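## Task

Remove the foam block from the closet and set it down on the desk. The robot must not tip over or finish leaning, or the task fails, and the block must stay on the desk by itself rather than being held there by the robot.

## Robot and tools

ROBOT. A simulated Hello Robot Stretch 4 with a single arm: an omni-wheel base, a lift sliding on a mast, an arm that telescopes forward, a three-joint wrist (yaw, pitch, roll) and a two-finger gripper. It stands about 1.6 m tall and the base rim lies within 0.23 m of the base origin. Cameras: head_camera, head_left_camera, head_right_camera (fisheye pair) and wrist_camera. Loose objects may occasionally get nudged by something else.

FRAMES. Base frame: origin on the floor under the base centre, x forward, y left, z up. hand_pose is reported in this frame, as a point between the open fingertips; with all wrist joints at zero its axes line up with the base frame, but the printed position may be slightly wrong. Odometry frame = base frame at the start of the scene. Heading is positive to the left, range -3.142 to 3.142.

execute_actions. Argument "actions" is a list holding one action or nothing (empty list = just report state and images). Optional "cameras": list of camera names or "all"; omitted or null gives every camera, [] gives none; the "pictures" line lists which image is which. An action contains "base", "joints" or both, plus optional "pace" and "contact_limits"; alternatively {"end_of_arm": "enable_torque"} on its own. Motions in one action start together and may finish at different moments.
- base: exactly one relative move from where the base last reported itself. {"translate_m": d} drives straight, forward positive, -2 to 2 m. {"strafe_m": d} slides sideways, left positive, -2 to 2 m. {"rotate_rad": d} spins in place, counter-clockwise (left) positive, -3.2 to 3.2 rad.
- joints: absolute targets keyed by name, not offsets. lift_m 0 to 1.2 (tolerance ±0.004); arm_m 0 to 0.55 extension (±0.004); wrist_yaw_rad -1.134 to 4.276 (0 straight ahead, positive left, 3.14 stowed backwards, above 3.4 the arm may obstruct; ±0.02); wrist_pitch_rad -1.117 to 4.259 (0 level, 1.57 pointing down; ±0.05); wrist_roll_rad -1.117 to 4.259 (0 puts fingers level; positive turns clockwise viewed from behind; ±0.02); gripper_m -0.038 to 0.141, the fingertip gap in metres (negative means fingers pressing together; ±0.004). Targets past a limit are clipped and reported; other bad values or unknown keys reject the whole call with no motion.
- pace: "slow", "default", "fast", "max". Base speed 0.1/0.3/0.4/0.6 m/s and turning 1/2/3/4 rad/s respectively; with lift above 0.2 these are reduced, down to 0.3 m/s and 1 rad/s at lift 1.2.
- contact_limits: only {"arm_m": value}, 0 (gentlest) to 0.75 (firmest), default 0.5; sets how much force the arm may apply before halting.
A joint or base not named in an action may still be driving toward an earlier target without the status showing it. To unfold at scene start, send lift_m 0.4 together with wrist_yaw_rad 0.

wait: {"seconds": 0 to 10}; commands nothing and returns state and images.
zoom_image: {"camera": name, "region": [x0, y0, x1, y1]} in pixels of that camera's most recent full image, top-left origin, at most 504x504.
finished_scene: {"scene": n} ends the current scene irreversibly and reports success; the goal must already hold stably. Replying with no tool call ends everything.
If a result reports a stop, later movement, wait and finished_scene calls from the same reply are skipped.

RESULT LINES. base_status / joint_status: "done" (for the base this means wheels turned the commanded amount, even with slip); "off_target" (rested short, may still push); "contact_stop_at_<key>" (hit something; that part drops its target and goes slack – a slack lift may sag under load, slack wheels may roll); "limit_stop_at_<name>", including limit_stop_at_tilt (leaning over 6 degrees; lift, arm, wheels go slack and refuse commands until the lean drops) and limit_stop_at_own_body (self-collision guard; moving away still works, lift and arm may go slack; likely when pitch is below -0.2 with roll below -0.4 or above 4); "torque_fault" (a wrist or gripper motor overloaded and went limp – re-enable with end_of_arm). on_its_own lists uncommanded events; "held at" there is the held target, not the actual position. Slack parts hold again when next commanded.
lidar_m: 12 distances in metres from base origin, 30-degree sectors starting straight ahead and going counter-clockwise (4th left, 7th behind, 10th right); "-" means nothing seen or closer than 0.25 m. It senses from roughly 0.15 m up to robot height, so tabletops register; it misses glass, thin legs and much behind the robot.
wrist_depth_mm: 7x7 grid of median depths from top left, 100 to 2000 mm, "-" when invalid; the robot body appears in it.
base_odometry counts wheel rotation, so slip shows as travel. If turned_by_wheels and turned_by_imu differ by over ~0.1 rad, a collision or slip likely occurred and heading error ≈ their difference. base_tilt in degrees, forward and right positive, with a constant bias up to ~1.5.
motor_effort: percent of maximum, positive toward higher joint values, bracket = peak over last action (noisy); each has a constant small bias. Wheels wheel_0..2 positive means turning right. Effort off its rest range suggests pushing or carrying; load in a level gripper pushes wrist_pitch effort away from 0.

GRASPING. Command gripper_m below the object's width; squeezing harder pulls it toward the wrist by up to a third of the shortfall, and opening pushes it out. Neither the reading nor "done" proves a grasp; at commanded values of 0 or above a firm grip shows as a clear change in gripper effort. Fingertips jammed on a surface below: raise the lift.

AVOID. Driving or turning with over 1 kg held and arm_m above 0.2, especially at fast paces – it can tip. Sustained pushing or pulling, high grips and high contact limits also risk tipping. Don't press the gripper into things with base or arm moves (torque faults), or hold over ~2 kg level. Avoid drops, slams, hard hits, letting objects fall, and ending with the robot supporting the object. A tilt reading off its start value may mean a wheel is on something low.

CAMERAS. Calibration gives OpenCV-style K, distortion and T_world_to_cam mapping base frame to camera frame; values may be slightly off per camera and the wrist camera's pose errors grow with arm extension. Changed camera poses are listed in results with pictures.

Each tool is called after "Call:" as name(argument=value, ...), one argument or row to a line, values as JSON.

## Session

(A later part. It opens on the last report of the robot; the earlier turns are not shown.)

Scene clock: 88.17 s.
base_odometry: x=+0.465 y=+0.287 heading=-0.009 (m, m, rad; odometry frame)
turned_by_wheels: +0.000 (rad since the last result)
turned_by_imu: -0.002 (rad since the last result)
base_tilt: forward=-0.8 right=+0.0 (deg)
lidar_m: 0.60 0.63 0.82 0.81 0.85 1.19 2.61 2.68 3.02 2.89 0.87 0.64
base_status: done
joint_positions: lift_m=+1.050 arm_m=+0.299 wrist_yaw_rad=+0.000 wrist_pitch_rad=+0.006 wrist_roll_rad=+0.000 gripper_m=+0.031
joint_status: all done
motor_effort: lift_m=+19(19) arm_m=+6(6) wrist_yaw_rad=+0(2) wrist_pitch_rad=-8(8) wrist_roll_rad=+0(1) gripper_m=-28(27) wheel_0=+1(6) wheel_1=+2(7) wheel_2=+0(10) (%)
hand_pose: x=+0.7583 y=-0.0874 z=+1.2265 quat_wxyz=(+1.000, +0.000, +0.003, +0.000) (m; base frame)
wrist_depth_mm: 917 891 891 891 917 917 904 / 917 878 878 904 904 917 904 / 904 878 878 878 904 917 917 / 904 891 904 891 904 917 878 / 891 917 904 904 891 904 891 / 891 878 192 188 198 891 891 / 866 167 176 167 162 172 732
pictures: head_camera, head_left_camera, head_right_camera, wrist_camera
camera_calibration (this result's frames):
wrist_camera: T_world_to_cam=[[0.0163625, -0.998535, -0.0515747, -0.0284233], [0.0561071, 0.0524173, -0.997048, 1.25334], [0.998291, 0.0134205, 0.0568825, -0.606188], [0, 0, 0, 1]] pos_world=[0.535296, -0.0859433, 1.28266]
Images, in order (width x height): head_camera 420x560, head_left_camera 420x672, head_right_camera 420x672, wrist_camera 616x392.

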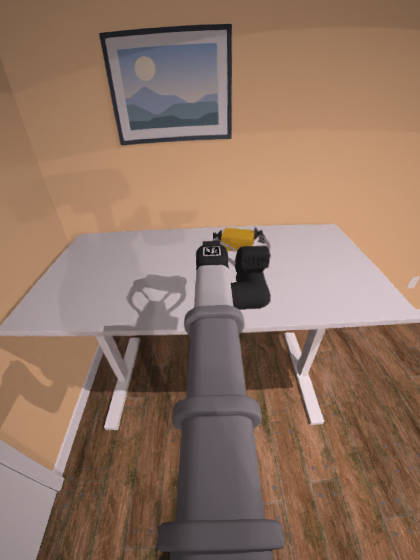

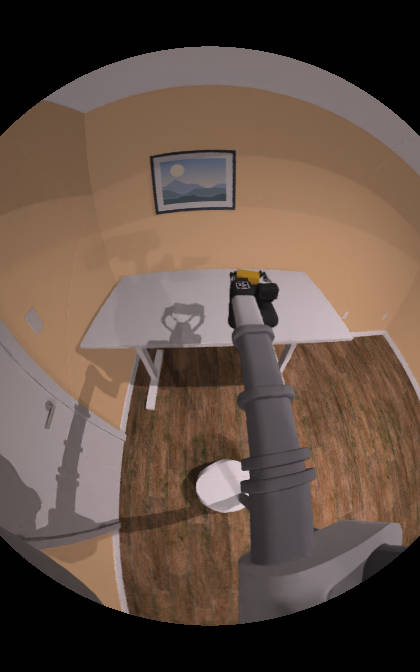

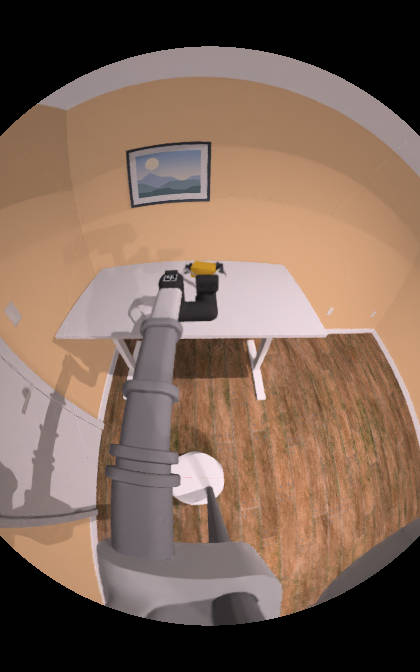

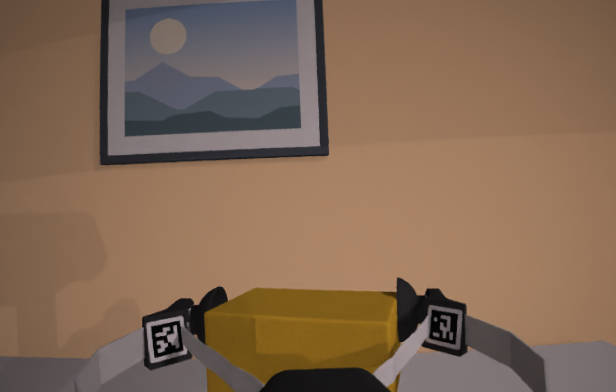

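Call:
execute_actions(
  actions=[
    {"joints":{"lift_m":0.86,"arm_m":0.42}},
  ],
  cameras=["wrist_camera"],
)

Call:
execute_actions(
  actions=[
    {"joints":{"lift_m":0.76},"pace":"slow"},
  ],
  cameras=["wrist_camera","head_camera"],
)

Scene clock: 91.60 s.
base_odometry: x=+0.465 y=+0.287 heading=-0.009 (m, m, rad; odometry frame)
turned_by_wheels: +0.000 (rad since the last result)
turned_by_imu: +0.001 (rad since the last result)
base_tilt: forward=-0.7 right=+0.0 (deg)
lidar_m: 0.60 0.64 0.80 0.80 0.85 1.20 2.60 2.72 3.05 2.91 0.91 0.64
base_status: not commanded
joint_positions: lift_m=+0.860 arm_m=+0.419 wrist_yaw_rad=+0.000 wrist_pitch_rad=+0.006 wrist_roll_rad=+0.000 gripper_m=+0.031
joint_status: all done
motor_effort: lift_m=+16(20) arm_m=+6(7) wrist_yaw_rad=-1(0) wrist_pitch_rad=-7(8) wrist_roll_rad=+0(0) gripper_m=-30(29) wheel_0=+1(0) wheel_1=+2(2) wheel_2=-1(0) (%)
hand_pose: x=+0.8783 y=-0.0874 z=+1.0367 quat_wxyz=(+1.000, +0.000, +0.003, +0.000) (m; base frame)
wrist_depth_mm: 798 778 778 778 788 788 788 / 788 809 798 798 788 778 798 / 788 798 788 788 778 788 788 / 788 778 778 778 778 788 778 / 778 788 778 788 788 788 778 / 574 564 192 188 198 484 480 / 364 167 177 167 162 172 320
pictures: wrist_camera
camera_calibration (this result's frames):
wrist_camera: T_world_to_cam=[[0.0164144, -0.998534, -0.0515744, -0.0402036], [0.0561027, 0.0524199, -0.997048, 1.05743], [0.99829, 0.0134725, 0.0568809, -0.715176], [0, 0, 0, 1]] pos_world=[0.655288, -0.0859398, 1.09292]
Images, in order (width x height): wrist_camera 616x392.

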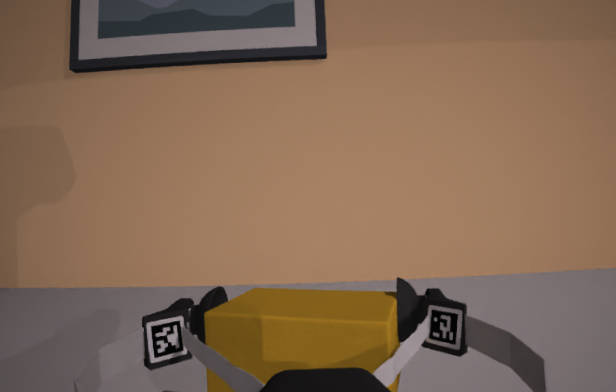

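Scene clock: 92.97 s.
base_odometry: x=+0.465 y=+0.287 heading=-0.009 (m, m, rad; odometry frame)
turned_by_wheels: +0.000 (rad since the last result)
turned_by_imu: +0.001 (rad since the last result)
base_tilt: forward=-0.8 right=+0.1 (deg)
lidar_m: 0.62 0.63 0.81 0.79 0.87 1.20 2.61 2.71 3.03 2.89 0.87 0.63
base_status: not commanded
joint_positions: lift_m=+0.815 arm_m=+0.419 wrist_yaw_rad=+0.000 wrist_pitch_rad=-0.003 wrist_roll_rad=+0.000 gripper_m=+0.031
joint_status: lift_m contact_stop (moved -0.045 of -0.100)
on_its_own: lift_m is slack since a contact_stop (your +0.760 is given up)
motor_effort: lift_m=+11(16) arm_m=+4(6) wrist_yaw_rad=+1(10) wrist_pitch_rad=+15(51) wrist_roll_rad=+0(6) gripper_m=-28(30) wheel_0=-1(1) wheel_1=+2(2) wheel_2=-1(1) (%)
hand_pose: x=+0.8786 y=-0.0875 z=+0.9943 quat_wxyz=(+1.000, +0.000, -0.001, +0.000) (m; base frame)
wrist_depth_mm: 809 788 778 778 798 798 798 / 798 809 809 798 788 798 798 / 788 788 788 788 798 798 788 / 788 788 788 788 788 788 788 / 778 778 788 778 788 778 778 / 445 445 193 188 198 387 373 / 277 167 177 167 162 172 248
pictures: head_camera, wrist_camera
camera_calibration (this result's frames):
wrist_camera: T_world_to_cam=[[0.0163265, -0.99856, -0.0511063, -0.0429372], [0.0644099, 0.0520573, -0.996565, 1.0073], [0.99779, 0.0129786, 0.0651671, -0.720968], [0, 0, 0, 1]] pos_world=[0.655196, -0.0859552, 1.04863]
Images, in order (width x height): head_camera 420x560, wrist_camera 616x392.

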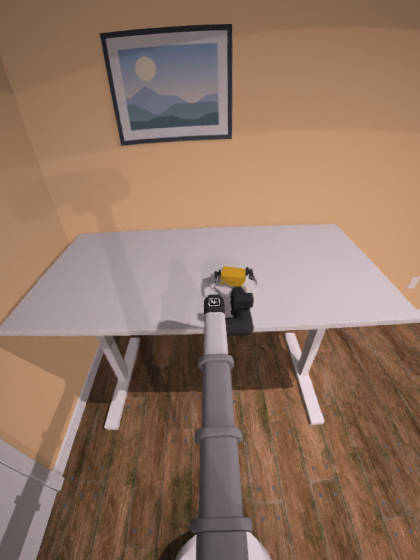

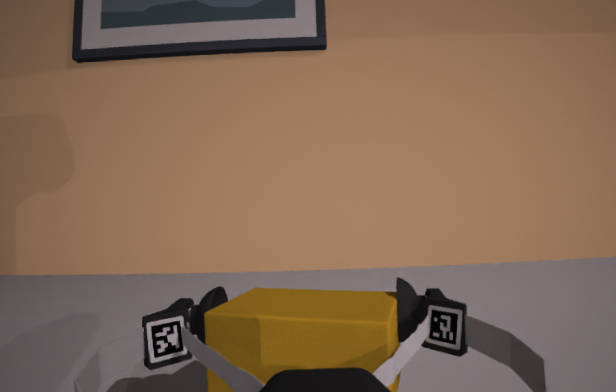

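Call:
execute_actions(
  actions=[
    {"joints":{"lift_m":0.822,"gripper_m":0.14}},
  ],
  cameras=[],
)

Call:
execute_actions(
  actions=[
    {"joints":{"arm_m":0.2,"lift_m":0.83}},
  ],
  cameras=["head_camera","wrist_camera"],
)

Scene clock: 97.47 s.
base_odometry: x=+0.465 y=+0.287 heading=-0.009 (m, m, rad; odometry frame)
turned_by_wheels: +0.000 (rad since the last result)
turned_by_imu: +0.001 (rad since the last result)
base_tilt: forward=-0.9 right=+0.1 (deg)
lidar_m: 0.59 0.64 0.82 0.82 0.86 1.20 2.61 2.68 3.03 2.87 0.90 0.63
base_status: not commanded
joint_positions: lift_m=+0.822 arm_m=+0.419 wrist_yaw_rad=+0.000 wrist_pitch_rad=+0.004 wrist_roll_rad=-0.001 gripper_m=+0.140
joint_status: all done
motor_effort: lift_m=+19(18) arm_m=+4(4) wrist_yaw_rad=+0(0) wrist_pitch_rad=-4(4) wrist_roll_rad=+4(2) gripper_m=-4(33) wheel_0=-1(1) wheel_1=+1(2) wheel_2=-1(1) (%)
hand_pose: x=+0.8787 y=-0.0875 z=+0.9989 quat_wxyz=(+1.000, +0.000, +0.002, +0.000) (m; base frame)
wrist_depth_mm: 798 778 778 768 798 798 788 / 798 798 798 788 788 788 798 / 788 788 788 788 788 788 788 / 798 778 798 778 778 778 788 / 788 788 778 778 788 778 768 / 421 373 410 229 222 209 351 / 268 249 215 155 193 236 240
pictures: none
No camera images: the call's "cameras" was empty. Leave "cameras" out to get every camera's image.

Scene clock: 99.23 s.
base_odometry: x=+0.465 y=+0.287 heading=-0.009 (m, m, rad; odometry frame)
turned_by_wheels: +0.000 (rad since the last result)
turned_by_imu: +0.000 (rad since the last result)
base_tilt: forward=-0.9 right=+0.0 (deg)
lidar_m: 0.62 0.63 0.83 0.80 0.86 1.20 2.60 2.71 3.05 2.88 0.88 0.64
base_status: not commanded
joint_positions: lift_m=+0.830 arm_m=+0.201 wrist_yaw_rad=+0.000 wrist_pitch_rad=+0.005 wrist_roll_rad=-0.001 gripper_m=+0.140
joint_status: all done
motor_effort: lift_m=+20(18) arm_m=-7(7) wrist_yaw_rad=+0(1) wrist_pitch_rad=-7(6) wrist_roll_rad=+3(3) gripper_m=-3(5) wheel_0=-1(1) wheel_1=+1(1) wheel_2=-1(1) (%)
hand_pose: x=+0.6605 y=-0.0874 z=+1.0065 quat_wxyz=(+1.000, +0.000, +0.003, +0.000) (m; base frame)
wrist_depth_mm: 1025 991 976 991 991 1008 1025 / 1008 1008 1025 1008 1008 991 991 / 991 1025 1008 1008 1008 1008 1025 / 991 1008 1008 991 991 1008 976 / 991 991 976 991 917 842 768 / 452 402 439 392 410 209 375 / 289 266 274 155 264 254 264
pictures: head_camera, wrist_camera
camera_calibration (this result's frames):
wrist_camera: T_world_to_cam=[[0.0162666, -0.99859, -0.0505231, -0.0392033], [0.0566524, 0.0513691, -0.997072, 1.03913], [0.998261, 0.0133567, 0.0574081, -0.496588], [0, 0, 0, 1]] pos_world=[0.437493, -0.0858944, 1.06261]
Images, in order (width x height): head_camera 420x560, wrist_camera 616x392.

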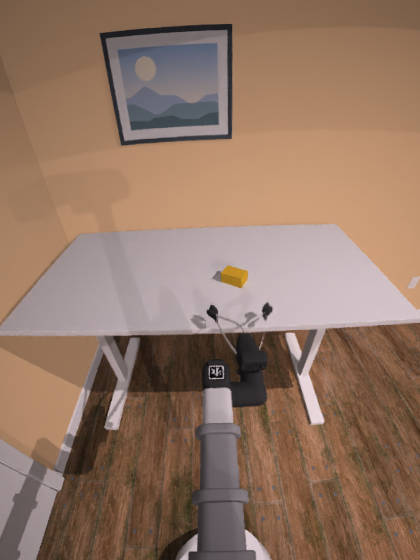

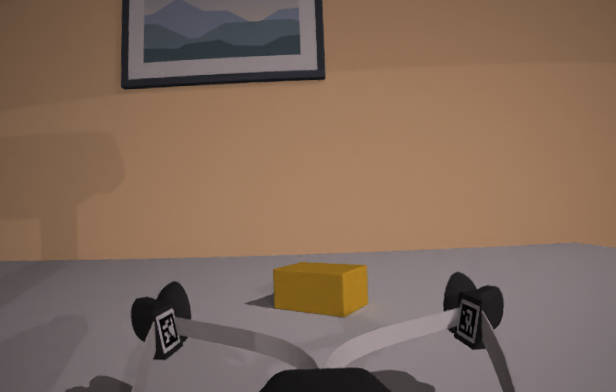

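Call:
finished_scene(
  scene=2,
)

The scene is finished: the task was done.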